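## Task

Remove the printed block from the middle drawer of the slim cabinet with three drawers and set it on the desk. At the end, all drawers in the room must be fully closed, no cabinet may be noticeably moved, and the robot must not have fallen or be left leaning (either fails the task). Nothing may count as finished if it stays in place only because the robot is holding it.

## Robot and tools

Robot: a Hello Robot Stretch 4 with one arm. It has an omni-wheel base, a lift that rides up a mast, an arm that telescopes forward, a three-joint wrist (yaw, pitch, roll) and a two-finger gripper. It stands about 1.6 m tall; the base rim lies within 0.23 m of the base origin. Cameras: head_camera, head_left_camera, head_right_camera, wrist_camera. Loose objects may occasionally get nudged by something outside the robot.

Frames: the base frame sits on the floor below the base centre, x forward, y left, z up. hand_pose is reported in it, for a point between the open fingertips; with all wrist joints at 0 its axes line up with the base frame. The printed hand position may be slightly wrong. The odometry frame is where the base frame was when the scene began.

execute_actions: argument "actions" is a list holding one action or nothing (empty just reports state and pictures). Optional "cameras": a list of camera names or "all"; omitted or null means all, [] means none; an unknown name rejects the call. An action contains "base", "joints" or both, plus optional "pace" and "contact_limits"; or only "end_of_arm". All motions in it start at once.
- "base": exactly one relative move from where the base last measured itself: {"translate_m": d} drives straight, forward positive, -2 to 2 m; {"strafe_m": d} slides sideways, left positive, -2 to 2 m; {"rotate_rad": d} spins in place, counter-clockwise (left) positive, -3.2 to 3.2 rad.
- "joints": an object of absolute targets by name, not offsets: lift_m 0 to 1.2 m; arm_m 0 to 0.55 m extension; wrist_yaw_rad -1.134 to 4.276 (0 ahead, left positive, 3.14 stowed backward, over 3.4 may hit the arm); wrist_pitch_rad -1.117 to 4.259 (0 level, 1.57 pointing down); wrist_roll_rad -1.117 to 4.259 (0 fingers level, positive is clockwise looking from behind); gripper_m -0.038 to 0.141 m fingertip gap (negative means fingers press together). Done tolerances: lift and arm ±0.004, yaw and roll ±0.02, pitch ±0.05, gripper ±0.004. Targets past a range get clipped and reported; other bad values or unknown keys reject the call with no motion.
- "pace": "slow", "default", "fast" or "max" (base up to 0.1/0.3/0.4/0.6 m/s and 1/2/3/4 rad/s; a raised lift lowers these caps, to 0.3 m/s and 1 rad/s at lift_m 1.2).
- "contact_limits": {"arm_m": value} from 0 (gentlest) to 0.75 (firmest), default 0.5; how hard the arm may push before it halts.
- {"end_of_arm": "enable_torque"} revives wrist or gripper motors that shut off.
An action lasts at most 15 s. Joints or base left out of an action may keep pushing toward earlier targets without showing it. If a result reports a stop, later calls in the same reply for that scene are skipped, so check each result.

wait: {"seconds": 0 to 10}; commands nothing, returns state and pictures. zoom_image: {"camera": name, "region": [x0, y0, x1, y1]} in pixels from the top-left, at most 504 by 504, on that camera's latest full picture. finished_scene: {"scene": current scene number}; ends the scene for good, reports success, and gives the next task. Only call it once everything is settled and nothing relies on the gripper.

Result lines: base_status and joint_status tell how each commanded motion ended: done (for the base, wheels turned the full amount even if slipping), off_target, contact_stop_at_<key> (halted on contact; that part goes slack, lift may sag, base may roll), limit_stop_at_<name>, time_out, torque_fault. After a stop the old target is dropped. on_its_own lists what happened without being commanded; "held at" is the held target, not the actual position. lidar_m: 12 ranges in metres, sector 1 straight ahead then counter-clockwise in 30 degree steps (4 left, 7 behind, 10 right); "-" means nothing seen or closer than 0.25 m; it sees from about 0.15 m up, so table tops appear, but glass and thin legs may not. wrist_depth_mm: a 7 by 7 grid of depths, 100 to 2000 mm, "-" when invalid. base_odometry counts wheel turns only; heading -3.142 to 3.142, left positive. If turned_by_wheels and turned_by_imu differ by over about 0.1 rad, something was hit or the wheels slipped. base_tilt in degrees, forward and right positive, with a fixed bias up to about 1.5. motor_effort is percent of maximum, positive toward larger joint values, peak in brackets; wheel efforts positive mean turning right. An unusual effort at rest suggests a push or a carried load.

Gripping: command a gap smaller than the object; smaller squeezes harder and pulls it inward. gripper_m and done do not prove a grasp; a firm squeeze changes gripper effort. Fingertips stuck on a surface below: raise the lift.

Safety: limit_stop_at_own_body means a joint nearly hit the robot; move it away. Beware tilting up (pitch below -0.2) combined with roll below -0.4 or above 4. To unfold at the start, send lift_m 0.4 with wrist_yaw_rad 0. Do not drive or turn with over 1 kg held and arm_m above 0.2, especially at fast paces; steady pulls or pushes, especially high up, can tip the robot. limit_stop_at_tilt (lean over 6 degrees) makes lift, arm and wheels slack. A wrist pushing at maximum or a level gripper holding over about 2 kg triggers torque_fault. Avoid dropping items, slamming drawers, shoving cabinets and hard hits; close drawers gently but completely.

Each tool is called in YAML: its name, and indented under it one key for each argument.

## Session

execute_actions:
  actions: []

Scene clock: 0.00 s.
base_odometry: x=+0.000 y=+0.000 heading=+0.000 (m, m, rad; odometry frame)
turned_by_wheels: +0.000 (rad since the last result)
turned_by_imu: +0.000 (rad since the last result)
base_tilt: forward=+0.1 right=-0.3 (deg)
lidar_m: 1.75 1.64 1.68 2.11 2.08 1.74 2.68 2.34 2.43 1.76 1.10 1.15
base_status: not commanded
joint_positions: lift_m=+0.200 arm_m=+0.001 wrist_yaw_rad=+3.216 wrist_pitch_rad=+0.008 wrist_roll_rad=-0.017 gripper_m=+0.057
joint_status: not commanded
motor_effort: lift_m=+19 arm_m=-1 wrist_yaw_rad=-1 wrist_pitch_rad=-7 wrist_roll_rad=-1 gripper_m=-4 wheel_0=+0 wheel_1=+0 wheel_2=+0 (%)
hand_pose: x=-0.1227 y=+0.0657 z=+0.3759 quat_wxyz=(-0.037, -0.004, -0.009, +0.999) (m; base frame)
wrist_depth_mm: - 137 137 - - - 1863 / - - 135 - - - 1808 / - 109 135 - - - 1808 / 137 135 156 - - 1808 1756 / 207 - - - - 1756 1808 / 216 1430 193 1537 214 1576 1661 / 217 854 960 136 931 1042 1060
pictures: head_camera, head_left_camera, head_right_camera, wrist_camera
Images, in order (width x height): head_camera 420x560, head_left_camera 420x672, head_right_camera 420x672, wrist_camera 616x392.

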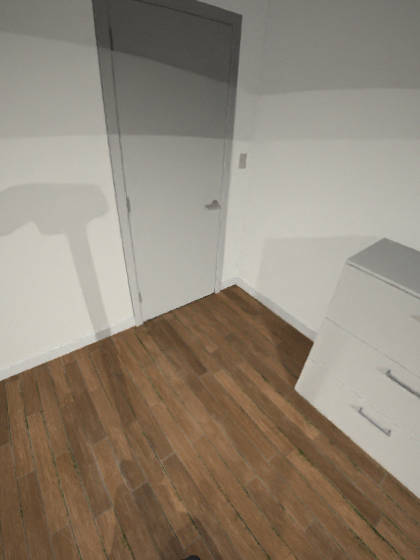

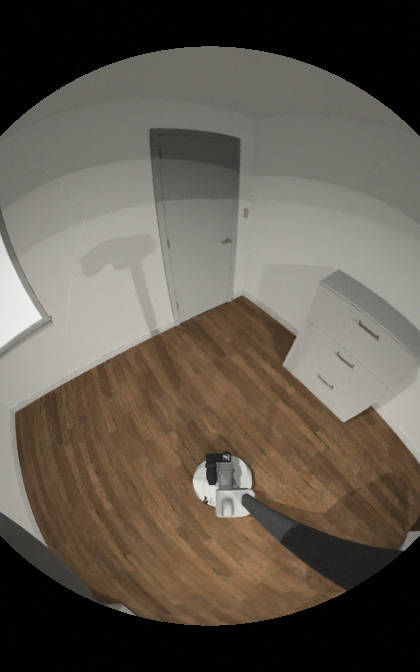

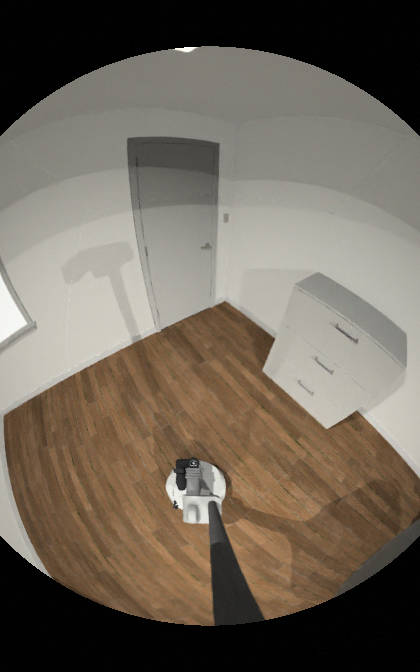

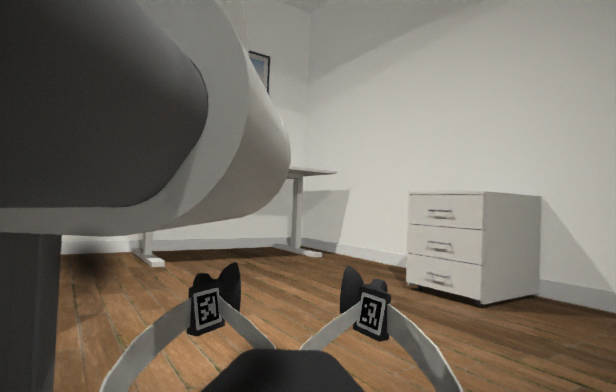

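execute_actions:
  actions:
    - {"base":{"rotate_rad":2.3},"joints":{"lift_m":0.4,"wrist_yaw_rad":0}}
  cameras: ["head_camera","wrist_camera","head_left_camera"]

Scene clock: 9.47 s.
base_odometry: x=+0.000 y=+0.000 heading=+2.300 (m, m, rad; odometry frame)
turned_by_wheels: +2.300 (rad since the last result)
turned_by_imu: +2.253 (rad since the last result)
base_tilt: forward=+0.2 right=-0.3 (deg)
lidar_m: 2.07 1.75 2.34 2.32 2.17 1.16 1.12 1.22 1.65 1.64 1.75 2.11
base_status: done
joint_positions: lift_m=+0.400 arm_m=+0.001 wrist_yaw_rad=+0.000 wrist_pitch_rad=+0.008 wrist_roll_rad=-0.017 gripper_m=+0.057
joint_status: all done
motor_effort: lift_m=+21(21) arm_m=-1(1) wrist_yaw_rad=-2(4) wrist_pitch_rad=-7(7) wrist_roll_rad=+0(1) gripper_m=-3(3) wheel_0=+0(4) wheel_1=+1(5) wheel_2=+1(7) (%)
hand_pose: x=+0.4600 y=-0.0873 z=+0.5756 quat_wxyz=(+1.000, -0.009, +0.004, +0.000) (m; base frame)
wrist_depth_mm: 1921 1921 1863 1921 1808 1808 1808 / 1921 1863 1808 1863 1756 1863 1756 / 1921 1921 1921 1863 1808 1756 1756 / 1921 1808 1863 1863 1808 1808 1808 / 1366 1618 1863 1808 1808 1808 1756 / 1336 1576 193 1808 214 1756 1756 / 1366 1255 1397 136 1336 1464 1499
pictures: head_camera, head_left_camera, wrist_camera
Images, in order (width x height): head_camera 420x560, head_left_camera 420x672, wrist_camera 616x392.

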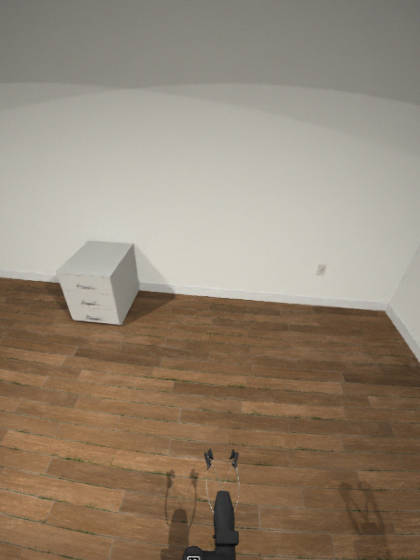

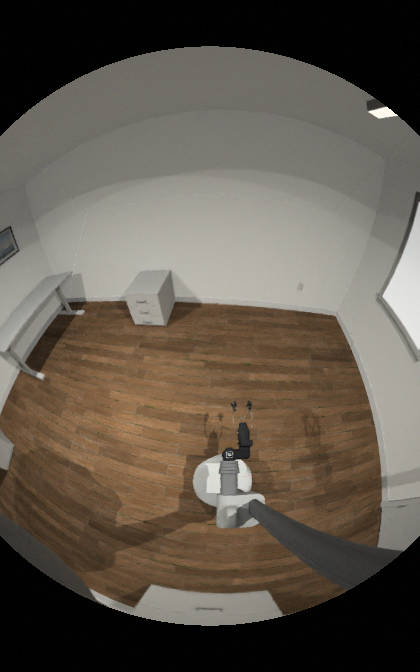

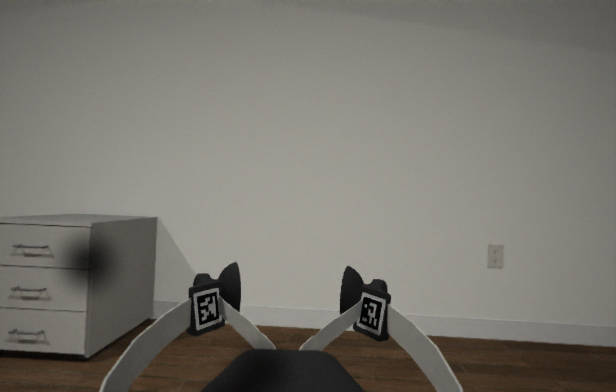

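execute_actions:
  actions:
    - {"base":{"rotate_rad":-0.08},"joints":{"lift_m":0.13,"gripper_m":0.09}}
  cameras: []

execute_actions:
  actions:
    - {"base":{"strafe_m":1.1},"pace":"fast"}
  cameras: []

execute_actions:
  actions:
    - {"base":{"translate_m":0.65},"pace":"fast"}
  cameras: ["head_camera","wrist_camera"]

Scene clock: 22.60 s.
base_odometry: x=+0.000 y=+0.000 heading=+2.220 (m, m, rad; odometry frame)
turned_by_wheels: -0.080 (rad since the last result)
turned_by_imu: -0.079 (rad since the last result)
base_tilt: forward=+0.1 right=-0.3 (deg)
lidar_m: 2.08 1.74 2.38 2.34 2.36 1.19 1.10 1.17 1.70 1.65 1.72 2.15
base_status: done
joint_positions: lift_m=+0.130 arm_m=+0.001 wrist_yaw_rad=+0.000 wrist_pitch_rad=+0.008 wrist_roll_rad=-0.017 gripper_m=+0.090
joint_status: all done
motor_effort: lift_m=+16(20) arm_m=+0(0) wrist_yaw_rad=-1(2) wrist_pitch_rad=-6(7) wrist_roll_rad=+0(0) gripper_m=-3(2) wheel_0=+1(1) wheel_1=+1(2) wheel_2=+0(2) (%)
hand_pose: x=+0.4600 y=-0.0874 z=+0.3060 quat_wxyz=(+1.000, -0.009, +0.004, +0.000) (m; base frame)
wrist_depth_mm: 1808 1808 1863 1863 1863 1921 1863 / 1808 1863 1808 1863 1863 1921 1921 / 1863 1808 1863 1808 1921 1863 1863 / 1308 1808 1808 1863 1863 1863 1921 / 1281 1756 1808 1808 1808 1808 1863 / 1118 1060 213 1281 200 1308 1366 / 768 732 798 136 778 866 878
pictures: none
No camera images: the call's "cameras" was empty. Leave "cameras" out to get every camera's image.

Scene clock: 26.57 s.
base_odometry: x=-0.876 y=-0.666 heading=+2.221 (m, m, rad; odometry frame)
turned_by_wheels: +0.000 (rad since the last result)
turned_by_imu: -0.004 (rad since the last result)
base_tilt: forward=+0.1 right=-0.3 (deg)
lidar_m: 1.51 1.72 1.26 1.53 1.36 1.72 1.65 1.34 1.60 2.75 2.81 2.18
base_status: done
joint_positions: lift_m=+0.130 arm_m=+0.001 wrist_yaw_rad=+0.000 wrist_pitch_rad=+0.008 wrist_roll_rad=-0.017 gripper_m=+0.090
joint_status: not commanded
motor_effort: lift_m=+16(16) arm_m=-1(0) wrist_yaw_rad=+0(0) wrist_pitch_rad=-6(7) wrist_roll_rad=-1(0) gripper_m=-3(2) wheel_0=+2(11) wheel_1=+0(10) wheel_2=+1(3) (%)
hand_pose: x=+0.4600 y=-0.0874 z=+0.3060 quat_wxyz=(+1.000, -0.009, +0.004, +0.000) (m; base frame)
wrist_depth_mm: 1808 1863 1863 1808 1863 1921 1863 / 1808 1863 1863 1921 1921 1863 1921 / 1808 1808 1808 1808 1863 1921 1863 / 1808 1863 1808 1336 1863 1863 1921 / 1808 1808 1808 1336 1863 1863 1863 / 1138 1060 213 1229 200 1336 1397 / 768 741 798 136 778 866 891
pictures: none
No camera images: the call's "cameras" was empty. Leave "cameras" out to get every camera's image.

Scene clock: 29.53 s.
base_odometry: x=-1.269 y=-0.148 heading=+2.221 (m, m, rad; odometry frame)
turned_by_wheels: +0.000 (rad since the last result)
turned_by_imu: +0.000 (rad since the last result)
base_tilt: forward=+0.1 right=-0.3 (deg)
lidar_m: 0.86 1.48 1.23 1.18 1.74 1.80 2.30 1.93 2.85 2.71 2.02 0.92
base_status: done
joint_positions: lift_m=+0.130 arm_m=+0.001 wrist_yaw_rad=+0.000 wrist_pitch_rad=+0.008 wrist_roll_rad=-0.017 gripper_m=+0.090
joint_status: not commanded
motor_effort: lift_m=+16(16) arm_m=-1(0) wrist_yaw_rad=-1(0) wrist_pitch_rad=-6(6) wrist_roll_rad=-2(2) gripper_m=-2(1) wheel_0=+0(7) wheel_1=+0(4) wheel_2=+0(12) (%)
hand_pose: x=+0.4600 y=-0.0874 z=+0.3060 quat_wxyz=(+1.000, -0.009, +0.004, +0.000) (m; base frame)
wrist_depth_mm: 1205 1205 1205 1229 1205 1255 1255 / 1160 1205 1182 1205 1229 1229 1255 / 1182 1205 661 668 683 1255 1229 / 1205 1182 654 676 676 1229 1229 / 1182 1182 668 668 676 1229 1255 / 1138 1060 213 668 200 1205 1205 / 768 741 654 136 676 842 878
pictures: head_camera, wrist_camera
Images, in order (width x height): head_camera 420x560, wrist_camera 616x392.

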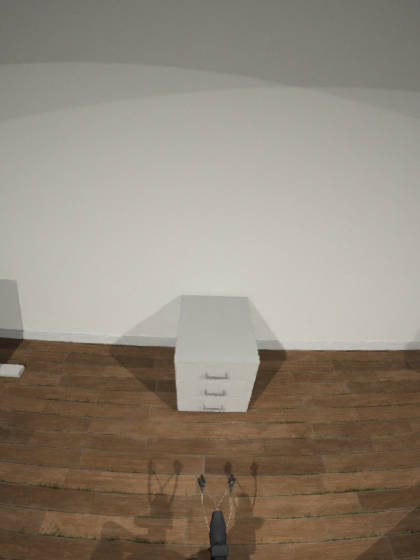

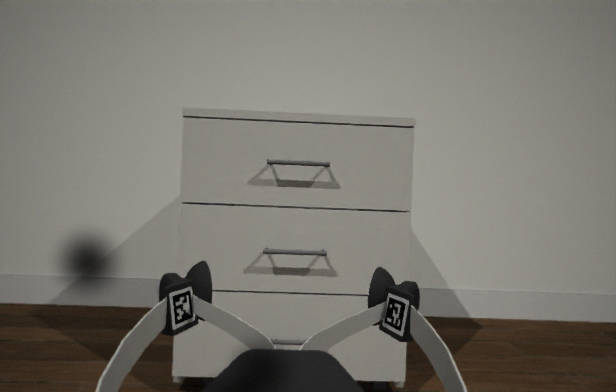

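execute_actions:
  actions:
    - {"joints":{"lift_m":0.094,"wrist_roll_rad":1.571,"arm_m":0.3}}
  cameras: ["wrist_camera"]

Scene clock: 37.30 s.
base_odometry: x=-1.269 y=-0.148 heading=+2.221 (m, m, rad; odometry frame)
turned_by_wheels: +0.000 (rad since the last result)
turned_by_imu: -0.001 (rad since the last result)
base_tilt: forward=+0.2 right=-0.3 (deg)
lidar_m: 0.85 1.49 1.24 1.19 1.71 1.82 2.29 1.94 2.86 2.72 2.05 0.93
base_status: not commanded
joint_positions: lift_m=+0.094 arm_m=+0.299 wrist_yaw_rad=+0.000 wrist_pitch_rad=+0.008 wrist_roll_rad=+1.570 gripper_m=+0.090
joint_status: all done
motor_effort: lift_m=+16(16) arm_m=+6(6) wrist_yaw_rad=-1(2) wrist_pitch_rad=-6(7) wrist_roll_rad=+2(10) gripper_m=-1(2) wheel_0=+1(0) wheel_1=+0(0) wheel_2=+0(1) (%)
hand_pose: x=+0.7584 y=-0.0874 z=+0.2701 quat_wxyz=(+0.707, +0.707, +0.003, -0.003) (m; base frame)
wrist_depth_mm: 891 904 917 917 917 521 377 / 366 368 373 373 377 382 370 / 364 366 368 373 377 379 370 / 364 364 370 373 375 382 368 / 362 364 368 373 377 377 366 / 359 364 212 368 209 377 364 / 359 362 364 138 375 375 366
pictures: wrist_camera
Images, in order (width x height): wrist_camera 616x392.

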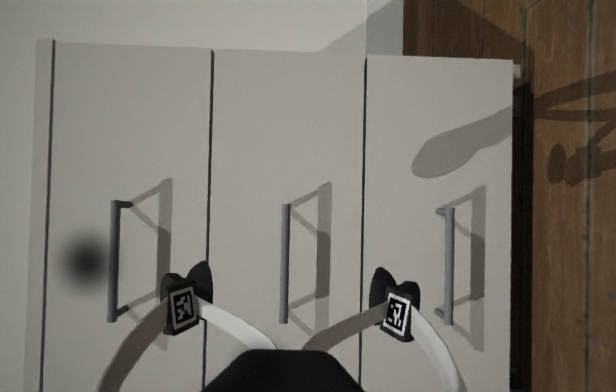

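execute_actions:
  actions:
    - {"joints":{"lift_m":0.097,"arm_m":0.423},"contact_limits":{"arm_m":0.1}}
  cameras: []

execute_actions:
  actions:
    - {"joints":{"gripper_m":-0.015}}
  cameras: ["wrist_camera"]

Scene clock: 46.63 s.
base_odometry: x=-1.269 y=-0.148 heading=+2.221 (m, m, rad; odometry frame)
turned_by_wheels: +0.000 (rad since the last result)
turned_by_imu: -0.001 (rad since the last result)
base_tilt: forward=+0.1 right=-0.3 (deg)
lidar_m: 0.85 1.48 1.23 1.18 1.72 1.82 2.29 1.92 2.87 2.71 2.05 0.92
base_status: not commanded
joint_positions: lift_m=+0.097 arm_m=+0.422 wrist_yaw_rad=+0.000 wrist_pitch_rad=+0.008 wrist_roll_rad=+1.570 gripper_m=+0.090
joint_status: all done
motor_effort: lift_m=+21(18) arm_m=+6(6) wrist_yaw_rad=-2(0) wrist_pitch_rad=-7(7) wrist_roll_rad=+1(1) gripper_m=-1(2) wheel_0=+0(0) wheel_1=+0(0) wheel_2=+1(1) (%)
contact_limits: arm_m 0.1
hand_pose: x=+0.8814 y=-0.0874 z=+0.2726 quat_wxyz=(+0.707, +0.707, +0.003, -0.003) (m; base frame)
wrist_depth_mm: 245 246 251 252 255 257 259 / 244 246 249 251 254 256 258 / 243 246 248 251 252 255 258 / 243 245 247 249 252 254 257 / 242 244 247 248 252 255 256 / 241 243 212 248 210 253 256 / 240 242 245 137 249 252 255
pictures: none
No camera images: the call's "cameras" was empty. Leave "cameras" out to get every camera's image.

Scene clock: 48.43 s.
base_odometry: x=-1.269 y=-0.148 heading=+2.221 (m, m, rad; odometry frame)
turned_by_wheels: +0.000 (rad since the last result)
turned_by_imu: +0.000 (rad since the last result)
base_tilt: forward=+0.1 right=-0.3 (deg)
lidar_m: 0.87 1.48 1.24 1.18 1.73 1.81 2.30 1.92 2.85 2.73 2.05 0.91
base_status: not commanded
joint_positions: lift_m=+0.097 arm_m=+0.422 wrist_yaw_rad=+0.001 wrist_pitch_rad=+0.006 wrist_roll_rad=+1.570 gripper_m=-0.015
joint_status: all done
motor_effort: lift_m=+21(21) arm_m=+4(6) wrist_yaw_rad=-3(4) wrist_pitch_rad=+1(6) wrist_roll_rad=+1(0) gripper_m=-15(15) wheel_0=+0(0) wheel_1=+0(0) wheel_2=+1(1) (%)
hand_pose: x=+0.8817 y=-0.0871 z=+0.2735 quat_wxyz=(+0.707, +0.707, +0.002, -0.002) (m; base frame)
wrist_depth_mm: 245 247 245 248 250 256 256 / 243 247 246 247 249 255 256 / 243 246 245 246 249 254 256 / 243 246 244 244 248 254 255 / 241 244 244 245 248 253 255 / 241 243 185 205 248 252 254 / 242 241 241 138 244 251 253
pictures: wrist_camera
Images, in order (width x height): wrist_camera 616x392.

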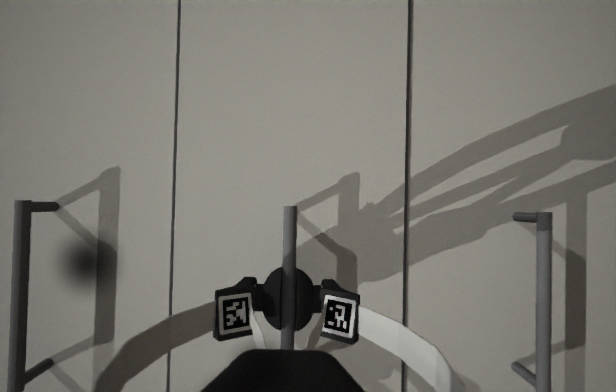

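execute_actions:
  actions:
    - {"joints":{"arm_m":0.13},"pace":"slow"}
  cameras: ["head_camera"]

zoom_image:
  camera: "head_camera"
  region: [140, 350, 300, 480]

Scene clock: 56.53 s.
base_odometry: x=-1.269 y=-0.148 heading=+2.221 (m, m, rad; odometry frame)
turned_by_wheels: +0.000 (rad since the last result)
turned_by_imu: -0.002 (rad since the last result)
base_tilt: forward=+0.1 right=-0.3 (deg)
lidar_m: 0.60 1.49 1.24 1.18 1.73 1.83 2.30 1.92 2.86 2.71 2.05 0.61
base_status: not commanded
joint_positions: lift_m=+0.097 arm_m=+0.131 wrist_yaw_rad=-0.003 wrist_pitch_rad=+0.006 wrist_roll_rad=+1.570 gripper_m=-0.015
joint_status: all done
motor_effort: lift_m=+21(21) arm_m=-6(8) wrist_yaw_rad=+7(6) wrist_pitch_rad=+0(2) wrist_roll_rad=+0(1) gripper_m=-12(16) wheel_0=+0(1) wheel_1=+0(0) wheel_2=+1(1) (%)
hand_pose: x=+0.5902 y=-0.0882 z=+0.2734 quat_wxyz=(+0.707, +0.707, +0.001, -0.003) (m; base frame)
wrist_depth_mm: 1060 1060 246 249 250 535 384 / 1078 1078 245 248 249 535 379 / 1060 535 244 247 249 530 379 / 1042 535 243 246 248 525 375 / 1060 525 242 245 248 521 375 / 1042 525 186 205 246 521 375 / 1042 382 241 138 245 484 370
pictures: head_camera
Images, in order (width x height): head_camera 420x560.

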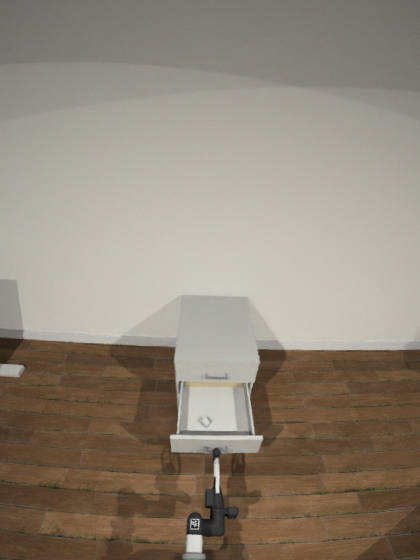

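Region (140, 350, 300, 480) of head_camera's 420x560 image, scaled by 3.150, with more detail than that image has; it fills the top 410 rows of this view, and the rest is white.

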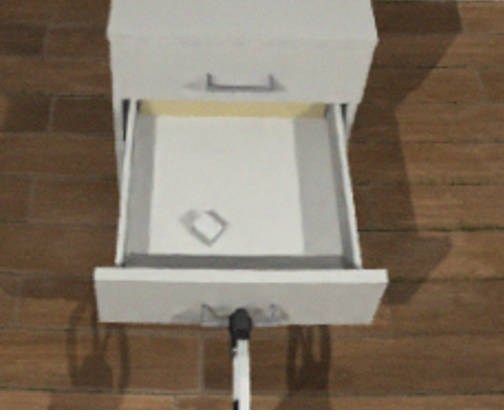

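execute_actions:
  actions:
    - {"joints":{"gripper_m":0.09}}
  cameras: []

execute_actions:
  actions:
    - {"joints":{"arm_m":0.05}}
  cameras: []

execute_actions:
  actions:
    - {"joints":{"lift_m":0.48},"base":{"strafe_m":0.05}}
  cameras: []

execute_actions:
  actions:
    - {"joints":{"arm_m":0.47,"wrist_roll_rad":0,"wrist_pitch_rad":1.57},"base":{"translate_m":0.08}}
  cameras: ["wrist_camera"]

Scene clock: 67.90 s.
base_odometry: x=-1.269 y=-0.148 heading=+2.221 (m, m, rad; odometry frame)
turned_by_wheels: +0.000 (rad since the last result)
turned_by_imu: -0.001 (rad since the last result)
base_tilt: forward=+0.1 right=-0.3 (deg)
lidar_m: 0.60 1.48 1.24 1.18 1.72 1.82 2.30 1.92 2.87 2.71 2.05 0.61
base_status: not commanded
joint_positions: lift_m=+0.097 arm_m=+0.131 wrist_yaw_rad=+0.000 wrist_pitch_rad=+0.008 wrist_roll_rad=+1.570 gripper_m=+0.090
joint_status: all done
motor_effort: lift_m=+21(21) arm_m=-5(6) wrist_yaw_rad=+1(8) wrist_pitch_rad=-5(6) wrist_roll_rad=-1(2) gripper_m=-2(14) wheel_0=+0(0) wheel_1=+0(0) wheel_2=+0(0) (%)
hand_pose: x=+0.5903 y=-0.0875 z=+0.2728 quat_wxyz=(+0.707, +0.707, +0.003, -0.003) (m; base frame)
wrist_depth_mm: 1042 1060 251 253 255 530 379 / 1042 1060 250 253 254 525 377 / 1060 530 249 251 253 525 377 / 1042 535 248 250 253 521 370 / 1060 525 248 251 253 517 373 / 1060 525 212 249 209 512 373 / 1060 525 245 138 249 480 368
pictures: none
No camera images: the call's "cameras" was empty. Leave "cameras" out to get every camera's image.

Scene clock: 69.07 s.
base_odometry: x=-1.269 y=-0.148 heading=+2.221 (m, m, rad; odometry frame)
turned_by_wheels: +0.000 (rad since the last result)
turned_by_imu: +0.000 (rad since the last result)
base_tilt: forward=+0.1 right=-0.3 (deg)
lidar_m: 0.58 1.48 1.24 1.18 1.75 1.82 2.29 1.93 2.86 2.69 2.05 0.62
base_status: not commanded
joint_positions: lift_m=+0.097 arm_m=+0.051 wrist_yaw_rad=+0.000 wrist_pitch_rad=+0.008 wrist_roll_rad=+1.570 gripper_m=+0.090
joint_status: all done
motor_effort: lift_m=+21(20) arm_m=-6(6) wrist_yaw_rad=+0(1) wrist_pitch_rad=-6(6) wrist_roll_rad=+0(1) gripper_m=-2(4) wheel_0=+0(0) wheel_1=+0(0) wheel_2=+1(0) (%)
hand_pose: x=+0.5104 y=-0.0874 z=+0.2727 quat_wxyz=(+0.707, +0.707, +0.003, -0.003) (m; base frame)
wrist_depth_mm: 1118 1160 1138 1182 891 535 379 / 1118 1160 329 330 778 525 377 / 1118 1138 329 330 627 525 375 / 1118 1138 329 329 627 525 375 / 1138 1138 327 330 621 521 370 / 1118 1118 212 325 209 517 370 / 1118 1118 325 138 615 480 368
pictures: none
No camera images: the call's "cameras" was empty. Leave "cameras" out to get every camera's image.

Scene clock: 71.63 s.
base_odometry: x=-1.309 y=-0.178 heading=+2.221 (m, m, rad; odometry frame)
turned_by_wheels: +0.000 (rad since the last result)
turned_by_imu: -0.001 (rad since the last result)
base_tilt: forward=+0.1 right=-0.4 (deg)
lidar_m: 0.59 1.49 1.20 1.13 1.70 1.75 2.30 1.94 2.91 2.76 2.06 0.60
base_status: done
joint_positions: lift_m=+0.480 arm_m=+0.051 wrist_yaw_rad=+0.000 wrist_pitch_rad=+0.008 wrist_roll_rad=+1.570 gripper_m=+0.090
joint_status: all done
motor_effort: lift_m=+22(22) arm_m=-5(6) wrist_yaw_rad=+0(0) wrist_pitch_rad=-5(7) wrist_roll_rad=+3(0) gripper_m=-2(3) wheel_0=+0(8) wheel_1=-1(7) wheel_2=+1(3) (%)
hand_pose: x=+0.5104 y=-0.0874 z=+0.6556 quat_wxyz=(+0.707, +0.707, +0.003, -0.003) (m; base frame)
wrist_depth_mm: 1138 1138 1160 1182 1160 1182 891 / 1118 1160 1160 1160 1182 1138 549 / 1138 1138 1160 1160 627 699 591 / 1118 1138 1160 1160 621 691 585 / 1118 1138 1138 1160 621 691 591 / 1118 1138 212 1160 209 654 569 / 1118 1138 1138 138 1182 1138 831
pictures: none
No camera images: the call's "cameras" was empty. Leave "cameras" out to get every camera's image.

Scene clock: 73.97 s.
base_odometry: x=-1.358 y=-0.115 heading=+2.221 (m, m, rad; odometry frame)
turned_by_wheels: +0.000 (rad since the last result)
turned_by_imu: -0.001 (rad since the last result)
base_tilt: forward=+0.1 right=-0.3 (deg)
lidar_m: 0.53 1.41 1.19 1.12 1.19 1.74 2.37 2.03 2.90 2.76 1.94 0.53
base_status: done
joint_positions: lift_m=+0.480 arm_m=+0.469 wrist_yaw_rad=+0.000 wrist_pitch_rad=+1.570 wrist_roll_rad=+0.000 gripper_m=+0.090
joint_status: all done
motor_effort: lift_m=+20(22) arm_m=+6(7) wrist_yaw_rad=-1(3) wrist_pitch_rad=-1(12) wrist_roll_rad=-2(5) gripper_m=-3(1) wheel_0=+0(2) wheel_1=-1(4) wheel_2=+1(5) (%)
hand_pose: x=+0.6401 y=-0.0874 z=+0.3696 quat_wxyz=(+0.707, +0.000, +0.707, +0.000) (m; base frame)
wrist_depth_mm: 585 310 373 377 382 384 307 / 580 368 377 377 382 384 338 / 585 342 373 375 379 384 334 / 580 343 375 375 379 379 334 / 574 345 370 375 375 377 334 / 574 296 213 370 202 377 330 / 569 287 312 136 309 322 306
pictures: wrist_camera
Images, in order (width x height): wrist_camera 616x392.

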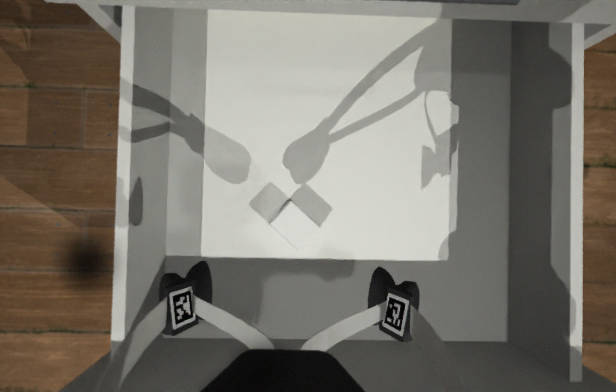

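zoom_image:
  camera: "wrist_camera"
  region: [230, 160, 360, 270]

Region (230, 160, 360, 270) of wrist_camera's 616x392 image, scaled by 3.877; it fills the top 426 rows of this view, and the rest is white.

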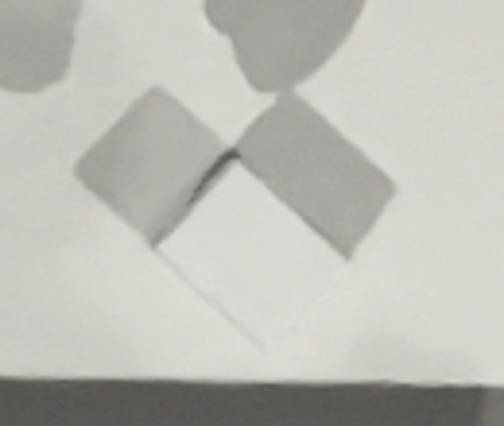

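execute_actions:
  actions:
    - {"joints":{"arm_m":0.495,"wrist_roll_rad":0.72,"lift_m":0.375}}
  cameras: ["wrist_camera"]

Scene clock: 95.63 s.
base_odometry: x=-1.358 y=-0.115 heading=+2.221 (m, m, rad; odometry frame)
turned_by_wheels: +0.000 (rad since the last result)
turned_by_imu: -0.001 (rad since the last result)
base_tilt: forward=+0.1 right=-0.3 (deg)
lidar_m: 0.53 1.40 1.21 1.14 1.19 1.74 2.38 2.00 2.91 2.76 1.93 0.52
base_status: not commanded
joint_positions: lift_m=+0.375 arm_m=+0.494 wrist_yaw_rad=+0.000 wrist_pitch_rad=+1.570 wrist_roll_rad=+0.719 gripper_m=+0.090
joint_status: all done
motor_effort: lift_m=+16(21) arm_m=+6(6) wrist_yaw_rad=+0(0) wrist_pitch_rad=-1(3) wrist_roll_rad=+1(0) gripper_m=-2(4) wheel_0=-1(0) wheel_1=-1(1) wheel_2=+1(1) (%)
hand_pose: x=+0.6651 y=-0.0874 z=+0.2650 quat_wxyz=(+0.662, +0.249, +0.662, -0.249) (m; base frame)
wrist_depth_mm: 234 270 271 272 276 264 220 / 266 270 271 271 273 277 247 / 265 268 268 271 274 277 276 / 265 266 270 271 273 273 274 / 264 265 268 271 272 273 263 / 236 264 213 267 202 270 220 / 208 255 265 136 270 215 187
pictures: wrist_camera
Images, in order (width x height): wrist_camera 616x392.

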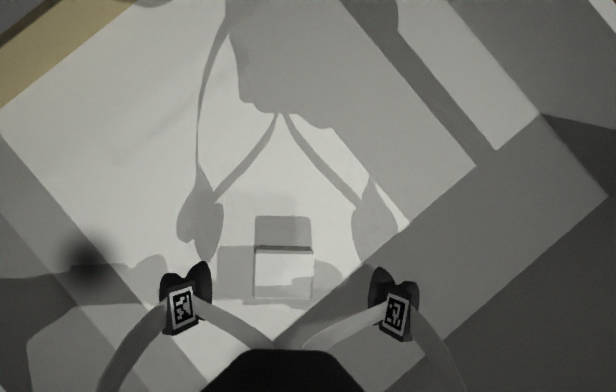

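execute_actions:
  actions:
    - {"joints":{"lift_m":0.344},"pace":"slow"}
  cameras: []

execute_actions:
  actions:
    - {"joints":{"gripper_m":0.01}}
  cameras: []

execute_actions:
  actions:
    - {"joints":{"lift_m":0.55}}
  cameras: ["wrist_camera"]

Scene clock: 103.10 s.
base_odometry: x=-1.358 y=-0.115 heading=+2.221 (m, m, rad; odometry frame)
turned_by_wheels: +0.000 (rad since the last result)
turned_by_imu: -0.001 (rad since the last result)
base_tilt: forward=+0.1 right=-0.3 (deg)
lidar_m: 0.53 1.40 1.18 1.13 1.20 1.74 2.37 2.03 2.92 2.76 1.93 0.53
base_status: not commanded
joint_positions: lift_m=+0.345 arm_m=+0.494 wrist_yaw_rad=+0.000 wrist_pitch_rad=+1.571 wrist_roll_rad=+0.719 gripper_m=+0.090
joint_status: all done
motor_effort: lift_m=+7(15) arm_m=+6(6) wrist_yaw_rad=+1(2) wrist_pitch_rad=-4(7) wrist_roll_rad=+0(1) gripper_m=-1(4) wheel_0=+0(1) wheel_1=-1(1) wheel_2=+1(1) (%)
hand_pose: x=+0.6648 y=-0.0874 z=+0.2347 quat_wxyz=(+0.662, +0.249, +0.662, -0.249) (m; base frame)
wrist_depth_mm: 235 246 247 249 251 252 219 / 242 245 247 248 250 252 247 / 240 243 245 246 248 250 253 / 241 242 245 245 248 248 252 / 238 241 243 245 246 248 249 / 236 239 217 242 214 247 220 / 208 239 241 145 244 213 187
pictures: none
No camera images: the call's "cameras" was empty. Leave "cameras" out to get every camera's image.

Scene clock: 104.70 s.
base_odometry: x=-1.358 y=-0.115 heading=+2.221 (m, m, rad; odometry frame)
turned_by_wheels: +0.000 (rad since the last result)
turned_by_imu: +0.000 (rad since the last result)
base_tilt: forward=+0.1 right=-0.3 (deg)
lidar_m: 0.53 1.39 1.18 1.14 1.21 1.73 2.37 2.01 2.92 2.76 1.93 0.54
base_status: not commanded
joint_positions: lift_m=+0.344 arm_m=+0.494 wrist_yaw_rad=+0.000 wrist_pitch_rad=+1.570 wrist_roll_rad=+0.719 gripper_m=+0.010
joint_status: all done
motor_effort: lift_m=+15(15) arm_m=+6(6) wrist_yaw_rad=-1(1) wrist_pitch_rad=-1(3) wrist_roll_rad=-1(1) gripper_m=-15(14) wheel_0=+0(0) wheel_1=-1(1) wheel_2=+1(1) (%)
hand_pose: x=+0.6652 y=-0.0874 z=+0.2340 quat_wxyz=(+0.662, +0.249, +0.662, -0.249) (m; base frame)
wrist_depth_mm: 236 238 240 242 244 246 220 / 236 238 240 241 243 244 247 / 235 236 238 239 241 245 246 / 235 236 237 239 242 244 246 / 234 236 236 239 241 243 244 / 233 235 189 207 205 241 217 / 207 234 236 151 239 204 185
pictures: none
No camera images: the call's "cameras" was empty. Leave "cameras" out to get every camera's image.

Scene clock: 106.63 s.
base_odometry: x=-1.358 y=-0.115 heading=+2.221 (m, m, rad; odometry frame)
turned_by_wheels: +0.000 (rad since the last result)
turned_by_imu: +0.000 (rad since the last result)
base_tilt: forward=+0.1 right=-0.3 (deg)
lidar_m: 0.51 1.40 1.19 1.14 1.19 1.75 2.37 2.01 2.90 2.76 1.93 0.55
base_status: not commanded
joint_positions: lift_m=+0.550 arm_m=+0.494 wrist_yaw_rad=+0.000 wrist_pitch_rad=+1.570 wrist_roll_rad=+0.719 gripper_m=+0.010
joint_status: all done
motor_effort: lift_m=+21(22) arm_m=+6(6) wrist_yaw_rad=-1(1) wrist_pitch_rad=+0(1) wrist_roll_rad=+1(1) gripper_m=-14(15) wheel_0=+0(0) wheel_1=-1(0) wheel_2=+1(1) (%)
hand_pose: x=+0.6652 y=-0.0874 z=+0.4395 quat_wxyz=(+0.662, +0.249, +0.662, -0.249) (m; base frame)
wrist_depth_mm: 145 180 235 449 424 676 676 / 170 218 274 445 449 668 683 / 205 267 442 449 449 418 676 / 256 439 439 442 449 430 345 / 647 407 442 442 449 349 676 / 634 640 189 207 206 668 668 / 634 647 377 151 314 668 661
pictures: wrist_camera
Images, in order (width x height): wrist_camera 616x392.

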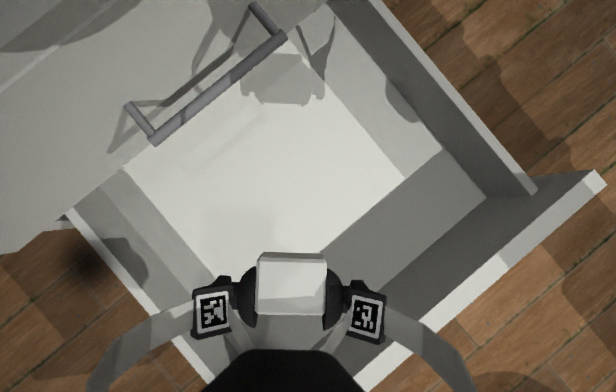

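execute_actions:
  actions:
    - {"joints":{"lift_m":1.15,"arm_m":0.1},"base":{"rotate_rad":1.6}}
  cameras: ["head_left_camera"]

Scene clock: 114.10 s.
base_odometry: x=-1.358 y=-0.115 heading=-2.462 (m, m, rad; odometry frame)
turned_by_wheels: +1.600 (rad since the last result)
turned_by_imu: +1.568 (rad since the last result)
base_tilt: forward=+0.1 right=-0.3 (deg)
lidar_m: 1.14 1.75 1.78 2.36 2.01 2.89 2.81 1.90 0.55 0.53 1.40 1.20
base_status: done
joint_positions: lift_m=+1.150 arm_m=+0.101 wrist_yaw_rad=+0.000 wrist_pitch_rad=+1.570 wrist_roll_rad=+0.720 gripper_m=+0.010
joint_status: all done
motor_effort: lift_m=+21(23) arm_m=-6(6) wrist_yaw_rad=-1(2) wrist_pitch_rad=-2(0) wrist_roll_rad=+0(2) gripper_m=-17(16) wheel_0=+0(5) wheel_1=+0(6) wheel_2=-1(4) (%)
hand_pose: x=+0.2721 y=-0.0874 z=+1.0395 quat_wxyz=(+0.662, +0.249, +0.662, -0.249) (m; base frame)
wrist_depth_mm: 1229 1255 1255 1281 1281 1281 1308 / 1255 1255 1281 1255 1281 1308 1182 / 1229 1255 1255 1255 1281 1281 1060 / 1229 1255 1255 1255 1281 1060 1060 / 1229 1229 1255 1025 1255 1281 1060 / 1205 1229 189 207 206 1281 1255 / 1229 1205 1229 151 917 1255 1281
pictures: head_left_camera
Images, in order (width x height): head_left_camera 420x672.

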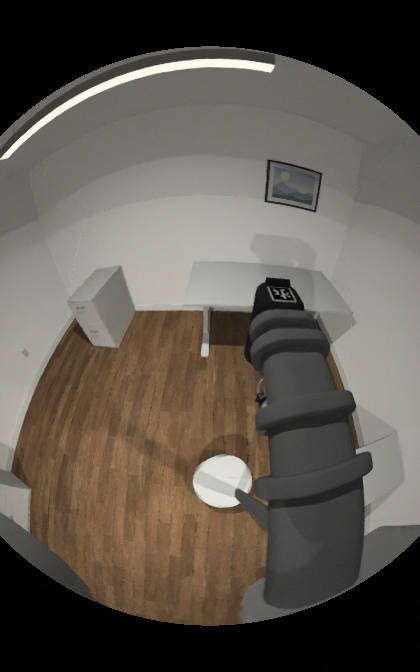

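execute_actions:
  actions:
    - {"base":{"translate_m":0.45}}
  cameras: []

execute_actions:
  actions:
    - {"base":{"translate_m":0.22},"joints":{"arm_m":0.5}}
  cameras: ["wrist_camera","head_left_camera"]

Scene clock: 122.93 s.
base_odometry: x=-1.708 y=-0.397 heading=-2.462 (m, m, rad; odometry frame)
turned_by_wheels: +0.000 (rad since the last result)
turned_by_imu: -0.001 (rad since the last result)
base_tilt: forward=+0.1 right=-0.3 (deg)
lidar_m: 0.69 0.73 1.47 2.36 2.22 2.70 3.29 0.78 0.65 1.36 1.00 0.73
base_status: done
joint_positions: lift_m=+1.150 arm_m=+0.101 wrist_yaw_rad=+0.000 wrist_pitch_rad=+1.570 wrist_roll_rad=+0.720 gripper_m=+0.010
joint_status: not commanded
motor_effort: lift_m=+21(21) arm_m=-5(5) wrist_yaw_rad=+0(1) wrist_pitch_rad=-1(1) wrist_roll_rad=+1(0) gripper_m=-17(15) wheel_0=-1(4) wheel_1=-1(1) wheel_2=+2(7) (%)
hand_pose: x=+0.2721 y=-0.0874 z=+1.0395 quat_wxyz=(+0.662, +0.249, +0.662, -0.249) (m; base frame)
wrist_depth_mm: 539 1229 1281 1255 1281 1255 1308 / 1205 1255 1281 1255 1281 1281 1281 / 1255 1255 1229 1281 1281 1281 1308 / 1229 1229 1205 1255 1281 1281 1308 / 1205 1229 1255 1060 1255 1281 1255 / 1229 1229 189 207 206 1281 1281 / 1229 1205 1255 151 891 1255 1281
pictures: none
No camera images: the call's "cameras" was empty. Leave "cameras" out to get every camera's image.

Scene clock: 125.23 s.
base_odometry: x=-1.879 y=-0.536 heading=-2.462 (m, m, rad; odometry frame)
turned_by_wheels: +0.000 (rad since the last result)
turned_by_imu: +0.000 (rad since the last result)
base_tilt: forward=+0.1 right=-0.3 (deg)
lidar_m: 0.47 0.48 1.34 2.36 2.33 2.71 3.54 0.81 0.89 1.35 0.68 0.50
base_status: done
joint_positions: lift_m=+1.150 arm_m=+0.499 wrist_yaw_rad=+0.000 wrist_pitch_rad=+1.570 wrist_roll_rad=+0.720 gripper_m=+0.010
joint_status: all done
motor_effort: lift_m=+21(21) arm_m=+6(7) wrist_yaw_rad=-2(2) wrist_pitch_rad=-1(0) wrist_roll_rad=+0(1) gripper_m=-15(16) wheel_0=+1(5) wheel_1=+0(4) wheel_2=+1(9) (%)
hand_pose: x=+0.6702 y=-0.0874 z=+1.0395 quat_wxyz=(+0.662, +0.249, +0.662, -0.249) (m; base frame)
wrist_depth_mm: 535 535 539 554 549 554 559 / 530 539 539 544 549 549 554 / 530 539 544 539 544 554 559 / 535 535 535 544 549 549 1281 / 525 530 535 535 544 1255 1281 / 525 530 189 208 205 1281 1281 / 525 525 530 150 1042 1255 1281
pictures: head_left_camera, wrist_camera
Images, in order (width x height): head_left_camera 420x672, wrist_camera 616x392.

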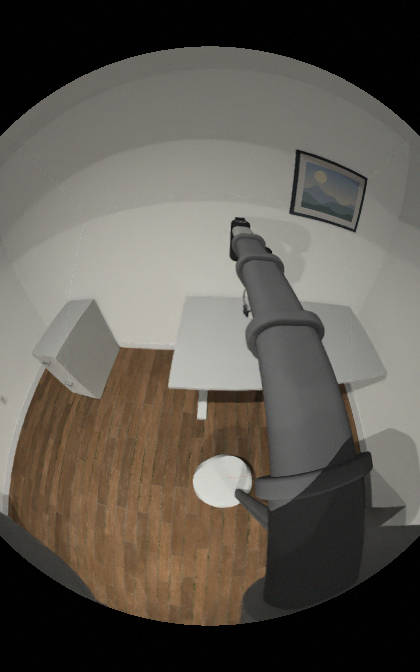

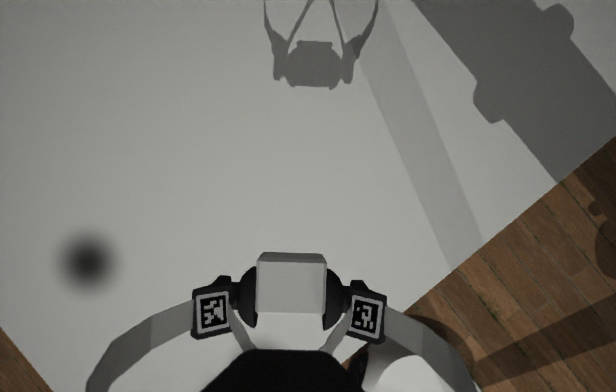

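Desk is lower here (~0.73 m). Lower in two steps.

execute_actions:
  actions:
    - {"joints":{"lift_m":0.9}}
  cameras: []

Scene clock: 129.90 s.
base_odometry: x=-1.879 y=-0.536 heading=-2.462 (m, m, rad; odometry frame)
turned_by_wheels: +0.000 (rad since the last result)
turned_by_imu: -0.001 (rad since the last result)
base_tilt: forward=+0.1 right=-0.3 (deg)
lidar_m: 0.47 0.50 1.34 2.35 2.33 2.69 3.53 0.81 0.90 1.36 0.68 0.49
base_status: not commanded
joint_positions: lift_m=+0.900 arm_m=+0.499 wrist_yaw_rad=+0.000 wrist_pitch_rad=+1.570 wrist_roll_rad=+0.720 gripper_m=+0.010
joint_status: all done
motor_effort: lift_m=+16(17) arm_m=+6(6) wrist_yaw_rad=-1(2) wrist_pitch_rad=+1(1) wrist_roll_rad=+0(1) gripper_m=-16(16) wheel_0=+1(1) wheel_1=+0(0) wheel_2=+0(1) (%)
hand_pose: x=+0.6702 y=-0.0874 z=+0.7899 quat_wxyz=(+0.662, +0.249, +0.662, -0.249) (m; base frame)
wrist_depth_mm: 289 290 294 294 297 300 303 / 287 290 293 293 297 300 301 / 287 291 291 293 297 298 300 / 286 289 290 293 294 297 298 / 285 287 290 291 294 296 298 / 285 287 189 208 206 297 298 / 283 283 287 150 291 294 1042
pictures: none
No camera images: the call's "cameras" was empty. Leave "cameras" out to get every camera's image.

execute_actions:
  actions:
    - {"joints":{"lift_m":0.85},"pace":"slow"}
  cameras: []

execute_actions:
  actions:
    - {"joints":{"gripper_m":0.09}}
  cameras: []

execute_actions:
  actions:
    - {"joints":{"lift_m":0.93}}
  cameras: ["wrist_camera"]

execute_actions:
  actions:
    - {"base":{"translate_m":-0.72},"joints":{"arm_m":0.0}}
  cameras: []

execute_actions:
  actions:
    - {"base":{"rotate_rad":-1.6},"joints":{"lift_m":0.6,"wrist_pitch_rad":0,"wrist_roll_rad":1.571}}
  cameras: []

execute_actions:
  actions:
    - {"base":{"translate_m":-0.1},"joints":{"lift_m":0.097}}
  cameras: ["wrist_camera"]

Scene clock: 140.47 s.
base_odometry: x=-1.879 y=-0.536 heading=-2.462 (m, m, rad; odometry frame)
turned_by_wheels: +0.000 (rad since the last result)
turned_by_imu: -0.001 (rad since the last result)
base_tilt: forward=+0.1 right=-0.3 (deg)
lidar_m: 0.47 0.51 1.33 2.36 2.33 2.69 3.53 0.81 0.90 1.34 0.68 0.50
base_status: not commanded
joint_positions: lift_m=+0.850 arm_m=+0.499 wrist_yaw_rad=+0.000 wrist_pitch_rad=+1.570 wrist_roll_rad=+0.720 gripper_m=+0.010
joint_status: all done
motor_effort: lift_m=+16(13) arm_m=+6(6) wrist_yaw_rad=-1(1) wrist_pitch_rad=+0(1) wrist_roll_rad=+0(1) gripper_m=-15(15) wheel_0=+1(1) wheel_1=+0(0) wheel_2=+1(0) (%)
hand_pose: x=+0.6702 y=-0.0874 z=+0.7400 quat_wxyz=(+0.662, +0.249, +0.662, -0.249) (m; base frame)
wrist_depth_mm: 240 242 244 245 247 249 250 / 239 240 241 244 245 248 248 / 237 240 241 243 245 247 248 / 237 238 240 243 245 246 248 / 236 238 240 241 244 246 248 / 236 237 189 207 205 246 247 / 235 236 238 151 242 245 246
pictures: none
No camera images: the call's "cameras" was empty. Leave "cameras" out to get every camera's image.

Scene clock: 142.07 s.
base_odometry: x=-1.879 y=-0.536 heading=-2.462 (m, m, rad; odometry frame)
turned_by_wheels: +0.000 (rad since the last result)
turned_by_imu: +0.000 (rad since the last result)
base_tilt: forward=+0.1 right=-0.3 (deg)
lidar_m: 0.47 0.50 1.34 2.35 2.33 2.67 3.53 0.81 0.90 1.36 0.69 0.50
base_status: not commanded
joint_positions: lift_m=+0.850 arm_m=+0.499 wrist_yaw_rad=+0.000 wrist_pitch_rad=+1.570 wrist_roll_rad=+0.720 gripper_m=+0.090
joint_status: all done
motor_effort: lift_m=+16(16) arm_m=+6(6) wrist_yaw_rad=+0(1) wrist_pitch_rad=-2(2) wrist_roll_rad=+1(0) gripper_m=-1(18) wheel_0=+1(1) wheel_1=+0(0) wheel_2=+1(1) (%)
hand_pose: x=+0.6701 y=-0.0874 z=+0.7400 quat_wxyz=(+0.662, +0.249, +0.662, -0.249) (m; base frame)
wrist_depth_mm: 242 244 246 249 249 251 253 / 241 243 245 246 248 251 252 / 240 243 244 246 249 249 251 / 239 242 243 244 247 248 250 / 238 241 242 243 247 248 249 / 239 240 193 213 245 247 248 / 237 238 240 139 243 245 248
pictures: none
No camera images: the call's "cameras" was empty. Leave "cameras" out to get every camera's image.

Scene clock: 143.40 s.
base_odometry: x=-1.879 y=-0.536 heading=-2.462 (m, m, rad; odometry frame)
turned_by_wheels: +0.000 (rad since the last result)
turned_by_imu: +0.000 (rad since the last result)
base_tilt: forward=+0.1 right=-0.3 (deg)
lidar_m: 0.47 0.49 1.34 2.36 2.34 2.69 3.52 0.81 0.89 1.35 0.67 0.51
base_status: not commanded
joint_positions: lift_m=+0.930 arm_m=+0.499 wrist_yaw_rad=+0.000 wrist_pitch_rad=+1.570 wrist_roll_rad=+0.720 gripper_m=+0.090
joint_status: all done
motor_effort: lift_m=+21(23) arm_m=+6(6) wrist_yaw_rad=+0(0) wrist_pitch_rad=-2(1) wrist_roll_rad=+1(1) gripper_m=-4(2) wheel_0=+1(1) wheel_1=+0(0) wheel_2=+0(1) (%)
hand_pose: x=+0.6701 y=-0.0874 z=+0.8195 quat_wxyz=(+0.662, +0.249, +0.662, -0.249) (m; base frame)
wrist_depth_mm: 319 320 322 325 327 330 332 / 317 317 322 324 327 329 330 / 317 320 320 322 325 327 329 / 315 319 322 324 325 327 329 / 312 319 320 320 322 324 329 / 312 314 213 320 202 325 1060 / 312 314 314 136 322 324 1042
pictures: wrist_camera
Images, in order (width x height): wrist_camera 616x392.

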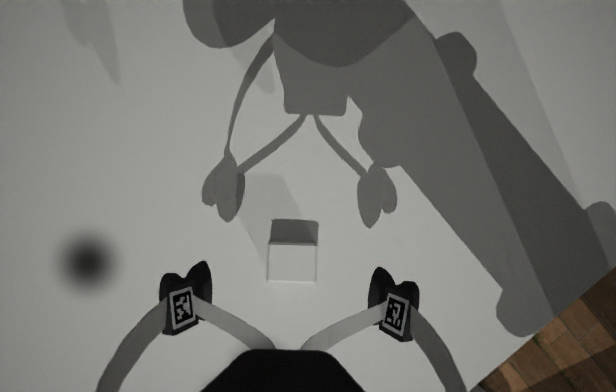

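Scene clock: 147.30 s.
base_odometry: x=-1.319 y=-0.083 heading=-2.462 (m, m, rad; odometry frame)
turned_by_wheels: +0.000 (rad since the last result)
turned_by_imu: -0.001 (rad since the last result)
base_tilt: forward=+0.1 right=-0.3 (deg)
lidar_m: 1.18 1.78 1.84 2.38 2.00 2.85 2.75 1.89 0.55 0.50 1.40 1.25
base_status: done
joint_positions: lift_m=+0.930 arm_m=+0.001 wrist_yaw_rad=+0.000 wrist_pitch_rad=+1.570 wrist_roll_rad=+0.720 gripper_m=+0.090
joint_status: all done
motor_effort: lift_m=+21(21) arm_m=-5(7) wrist_yaw_rad=-1(0) wrist_pitch_rad=+0(2) wrist_roll_rad=+2(1) gripper_m=-1(1) wheel_0=+0(4) wheel_1=+0(4) wheel_2=-1(8) (%)
hand_pose: x=+0.1725 y=-0.0874 z=+0.8195 quat_wxyz=(+0.662, +0.249, +0.662, -0.249) (m; base frame)
wrist_depth_mm: 1042 1042 1042 1042 1042 1078 1078 / 1008 1042 1025 1060 1042 1042 842 / 1025 1025 1042 1042 1042 842 842 / 1025 1008 1042 1042 1042 1060 788 / 1025 1008 1008 831 1042 1042 1060 / 1025 1025 213 831 202 1060 1060 / 1008 1008 1008 137 831 1042 1060
pictures: none
No camera images: the call's "cameras" was empty. Leave "cameras" out to get every camera's image.

Scene clock: 149.67 s.
base_odometry: x=-1.319 y=-0.083 heading=+2.221 (m, m, rad; odometry frame)
turned_by_wheels: -1.600 (rad since the last result)
turned_by_imu: -1.569 (rad since the last result)
base_tilt: forward=+0.1 right=-0.3 (deg)
lidar_m: 0.51 1.40 1.25 1.19 1.77 1.82 2.38 2.01 2.87 2.69 1.92 0.56
base_status: done
joint_positions: lift_m=+0.600 arm_m=+0.001 wrist_yaw_rad=+0.000 wrist_pitch_rad=+0.003 wrist_roll_rad=+1.570 gripper_m=+0.090
joint_status: all done
motor_effort: lift_m=+16(18) arm_m=-5(6) wrist_yaw_rad=+1(1) wrist_pitch_rad=-8(11) wrist_roll_rad=+1(2) gripper_m=-3(2) wheel_0=+1(6) wheel_1=-1(6) wheel_2=+0(2) (%)
hand_pose: x=+0.4608 y=-0.0875 z=+0.7777 quat_wxyz=(+0.707, +0.707, +0.001, -0.001) (m; base frame)
wrist_depth_mm: 1098 1118 1118 1118 1138 1160 1078 / 1118 1118 1138 1138 1138 1160 1060 / 1118 1118 1118 1118 1118 597 627 / 1098 1098 1098 1118 917 597 676 / 1098 1078 1098 1138 917 591 668 / 1078 1098 213 1118 209 597 676 / 1078 1098 1138 138 1118 591 647
pictures: none
No camera images: the call's "cameras" was empty. Leave "cameras" out to get every camera's image.

Scene clock: 152.63 s.
base_odometry: x=-1.258 y=-0.163 heading=+2.221 (m, m, rad; odometry frame)
turned_by_wheels: +0.000 (rad since the last result)
turned_by_imu: -0.001 (rad since the last result)
base_tilt: forward=+0.2 right=-0.3 (deg)
lidar_m: 0.61 1.51 1.23 1.20 1.72 1.81 2.27 1.91 2.84 2.72 2.08 0.66
base_status: done
joint_positions: lift_m=+0.097 arm_m=+0.001 wrist_yaw_rad=+0.000 wrist_pitch_rad=+0.002 wrist_roll_rad=+1.570 gripper_m=+0.090
joint_status: all done
motor_effort: lift_m=+16(15) arm_m=-5(5) wrist_yaw_rad=-1(0) wrist_pitch_rad=-8(8) wrist_roll_rad=+2(2) gripper_m=-2(1) wheel_0=+1(3) wheel_1=+1(2) wheel_2=-1(9) (%)
hand_pose: x=+0.4608 y=-0.0874 z=+0.2748 quat_wxyz=(+0.707, +0.707, +0.001, -0.001) (m; base frame)
wrist_depth_mm: 1205 1205 1229 1229 1025 539 387 / 1182 1205 1205 415 904 539 379 / 1205 1229 676 410 691 535 382 / 1205 1205 676 410 691 525 382 / 1205 1229 410 410 699 530 377 / 1205 1182 211 407 209 521 375 / 1182 1205 1205 138 768 488 375
pictures: wrist_camera
Images, in order (width x height): wrist_camera 616x392.

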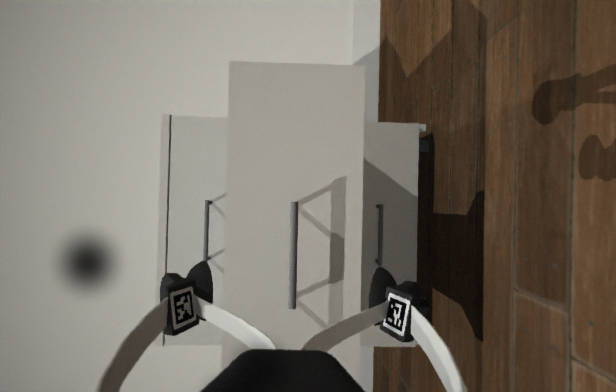

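execute_actions:
  actions:
    - {"joints":{"arm_m":0.161},"contact_limits":{"arm_m":0.15}}
  cameras: []

execute_actions:
  actions:
    - {"joints":{"gripper_m":-0.01}}
  cameras: []

execute_actions:
  actions:
    - {"joints":{"arm_m":0.455},"pace":"slow","contact_limits":{"arm_m":0.2}}
  cameras: ["wrist_camera"]

Scene clock: 161.27 s.
base_odometry: x=-1.258 y=-0.163 heading=+2.221 (m, m, rad; odometry frame)
turned_by_wheels: +0.000 (rad since the last result)
turned_by_imu: -0.001 (rad since the last result)
base_tilt: forward=+0.2 right=-0.3 (deg)
lidar_m: 0.63 1.50 1.24 1.19 1.70 1.82 2.28 1.91 2.86 2.72 2.06 0.66
base_status: not commanded
joint_positions: lift_m=+0.097 arm_m=+0.160 wrist_yaw_rad=+0.000 wrist_pitch_rad=+0.002 wrist_roll_rad=+1.571 gripper_m=+0.090
joint_status: all done
motor_effort: lift_m=+16(16) arm_m=+6(6) wrist_yaw_rad=-1(0) wrist_pitch_rad=-7(8) wrist_roll_rad=+2(0) gripper_m=-2(3) wheel_0=+1(1) wheel_1=+1(1) wheel_2=-1(1) (%)
contact_limits: arm_m 0.15
hand_pose: x=+0.6194 y=-0.0874 z=+0.2748 quat_wxyz=(+0.707, +0.707, +0.001, -0.001) (m; base frame)
wrist_depth_mm: 1060 1042 254 255 256 539 384 / 1060 1042 252 254 256 535 384 / 1060 525 252 253 255 530 377 / 1042 521 251 253 256 530 377 / 1060 517 250 251 253 525 377 / 1042 517 212 251 210 521 373 / 1025 517 248 138 253 484 370
pictures: none
No camera images: the call's "cameras" was empty. Leave "cameras" out to get every camera's image.

Scene clock: 163.03 s.
base_odometry: x=-1.258 y=-0.163 heading=+2.221 (m, m, rad; odometry frame)
turned_by_wheels: +0.000 (rad since the last result)
turned_by_imu: +0.000 (rad since the last result)
base_tilt: forward=+0.1 right=-0.3 (deg)
lidar_m: 0.63 1.52 1.24 1.18 1.71 1.82 2.27 1.91 2.85 2.71 2.07 0.66
base_status: not commanded
joint_positions: lift_m=+0.097 arm_m=+0.160 wrist_yaw_rad=+0.000 wrist_pitch_rad=+0.002 wrist_roll_rad=+1.571 gripper_m=-0.010
joint_status: all done
motor_effort: lift_m=+16(16) arm_m=+5(6) wrist_yaw_rad=-1(2) wrist_pitch_rad=-7(6) wrist_roll_rad=+1(1) gripper_m=-11(12) wheel_0=+1(1) wheel_1=+1(1) wheel_2=-1(2) (%)
hand_pose: x=+0.6195 y=-0.0873 z=+0.2749 quat_wxyz=(+0.707, +0.707, +0.001, -0.001) (m; base frame)
wrist_depth_mm: 1060 1042 249 252 254 544 384 / 1042 1060 250 252 254 535 384 / 1042 525 248 250 252 535 379 / 1042 521 247 250 251 525 377 / 1060 517 247 248 250 525 377 / 1042 521 185 206 250 525 373 / 1042 517 245 138 248 488 375
pictures: none
No camera images: the call's "cameras" was empty. Leave "cameras" out to get every camera's image.

Scene clock: 167.27 s.
base_odometry: x=-1.258 y=-0.163 heading=+2.221 (m, m, rad; odometry frame)
turned_by_wheels: +0.000 (rad since the last result)
turned_by_imu: -0.001 (rad since the last result)
base_tilt: forward=+0.1 right=-0.3 (deg)
lidar_m: 0.87 1.49 1.23 1.19 1.71 1.80 2.27 1.90 2.85 2.72 2.09 0.94
base_status: not commanded
joint_positions: lift_m=+0.097 arm_m=+0.454 wrist_yaw_rad=-0.001 wrist_pitch_rad=+0.001 wrist_roll_rad=+1.571 gripper_m=-0.010
joint_status: all done
motor_effort: lift_m=+16(16) arm_m=+7(8) wrist_yaw_rad=+1(9) wrist_pitch_rad=-3(6) wrist_roll_rad=+1(2) gripper_m=-10(14) wheel_0=+2(3) wheel_1=+1(2) wheel_2=+0(1) (%)
contact_limits: arm_m 0.2
hand_pose: x=+0.9131 y=-0.0876 z=+0.2753 quat_wxyz=(+0.707, +0.707, +0.000, +0.000) (m; base frame)
wrist_depth_mm: 233 236 236 238 241 242 245 / 233 234 236 237 240 242 243 / 232 234 236 236 240 241 242 / 230 233 235 236 238 239 241 / 230 232 235 236 237 239 241 / 230 231 185 203 237 238 240 / 229 230 233 146 236 238 240
pictures: wrist_camera
Images, in order (width x height): wrist_camera 616x392.

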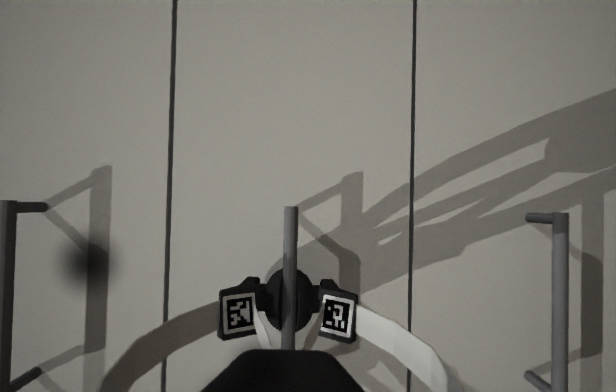

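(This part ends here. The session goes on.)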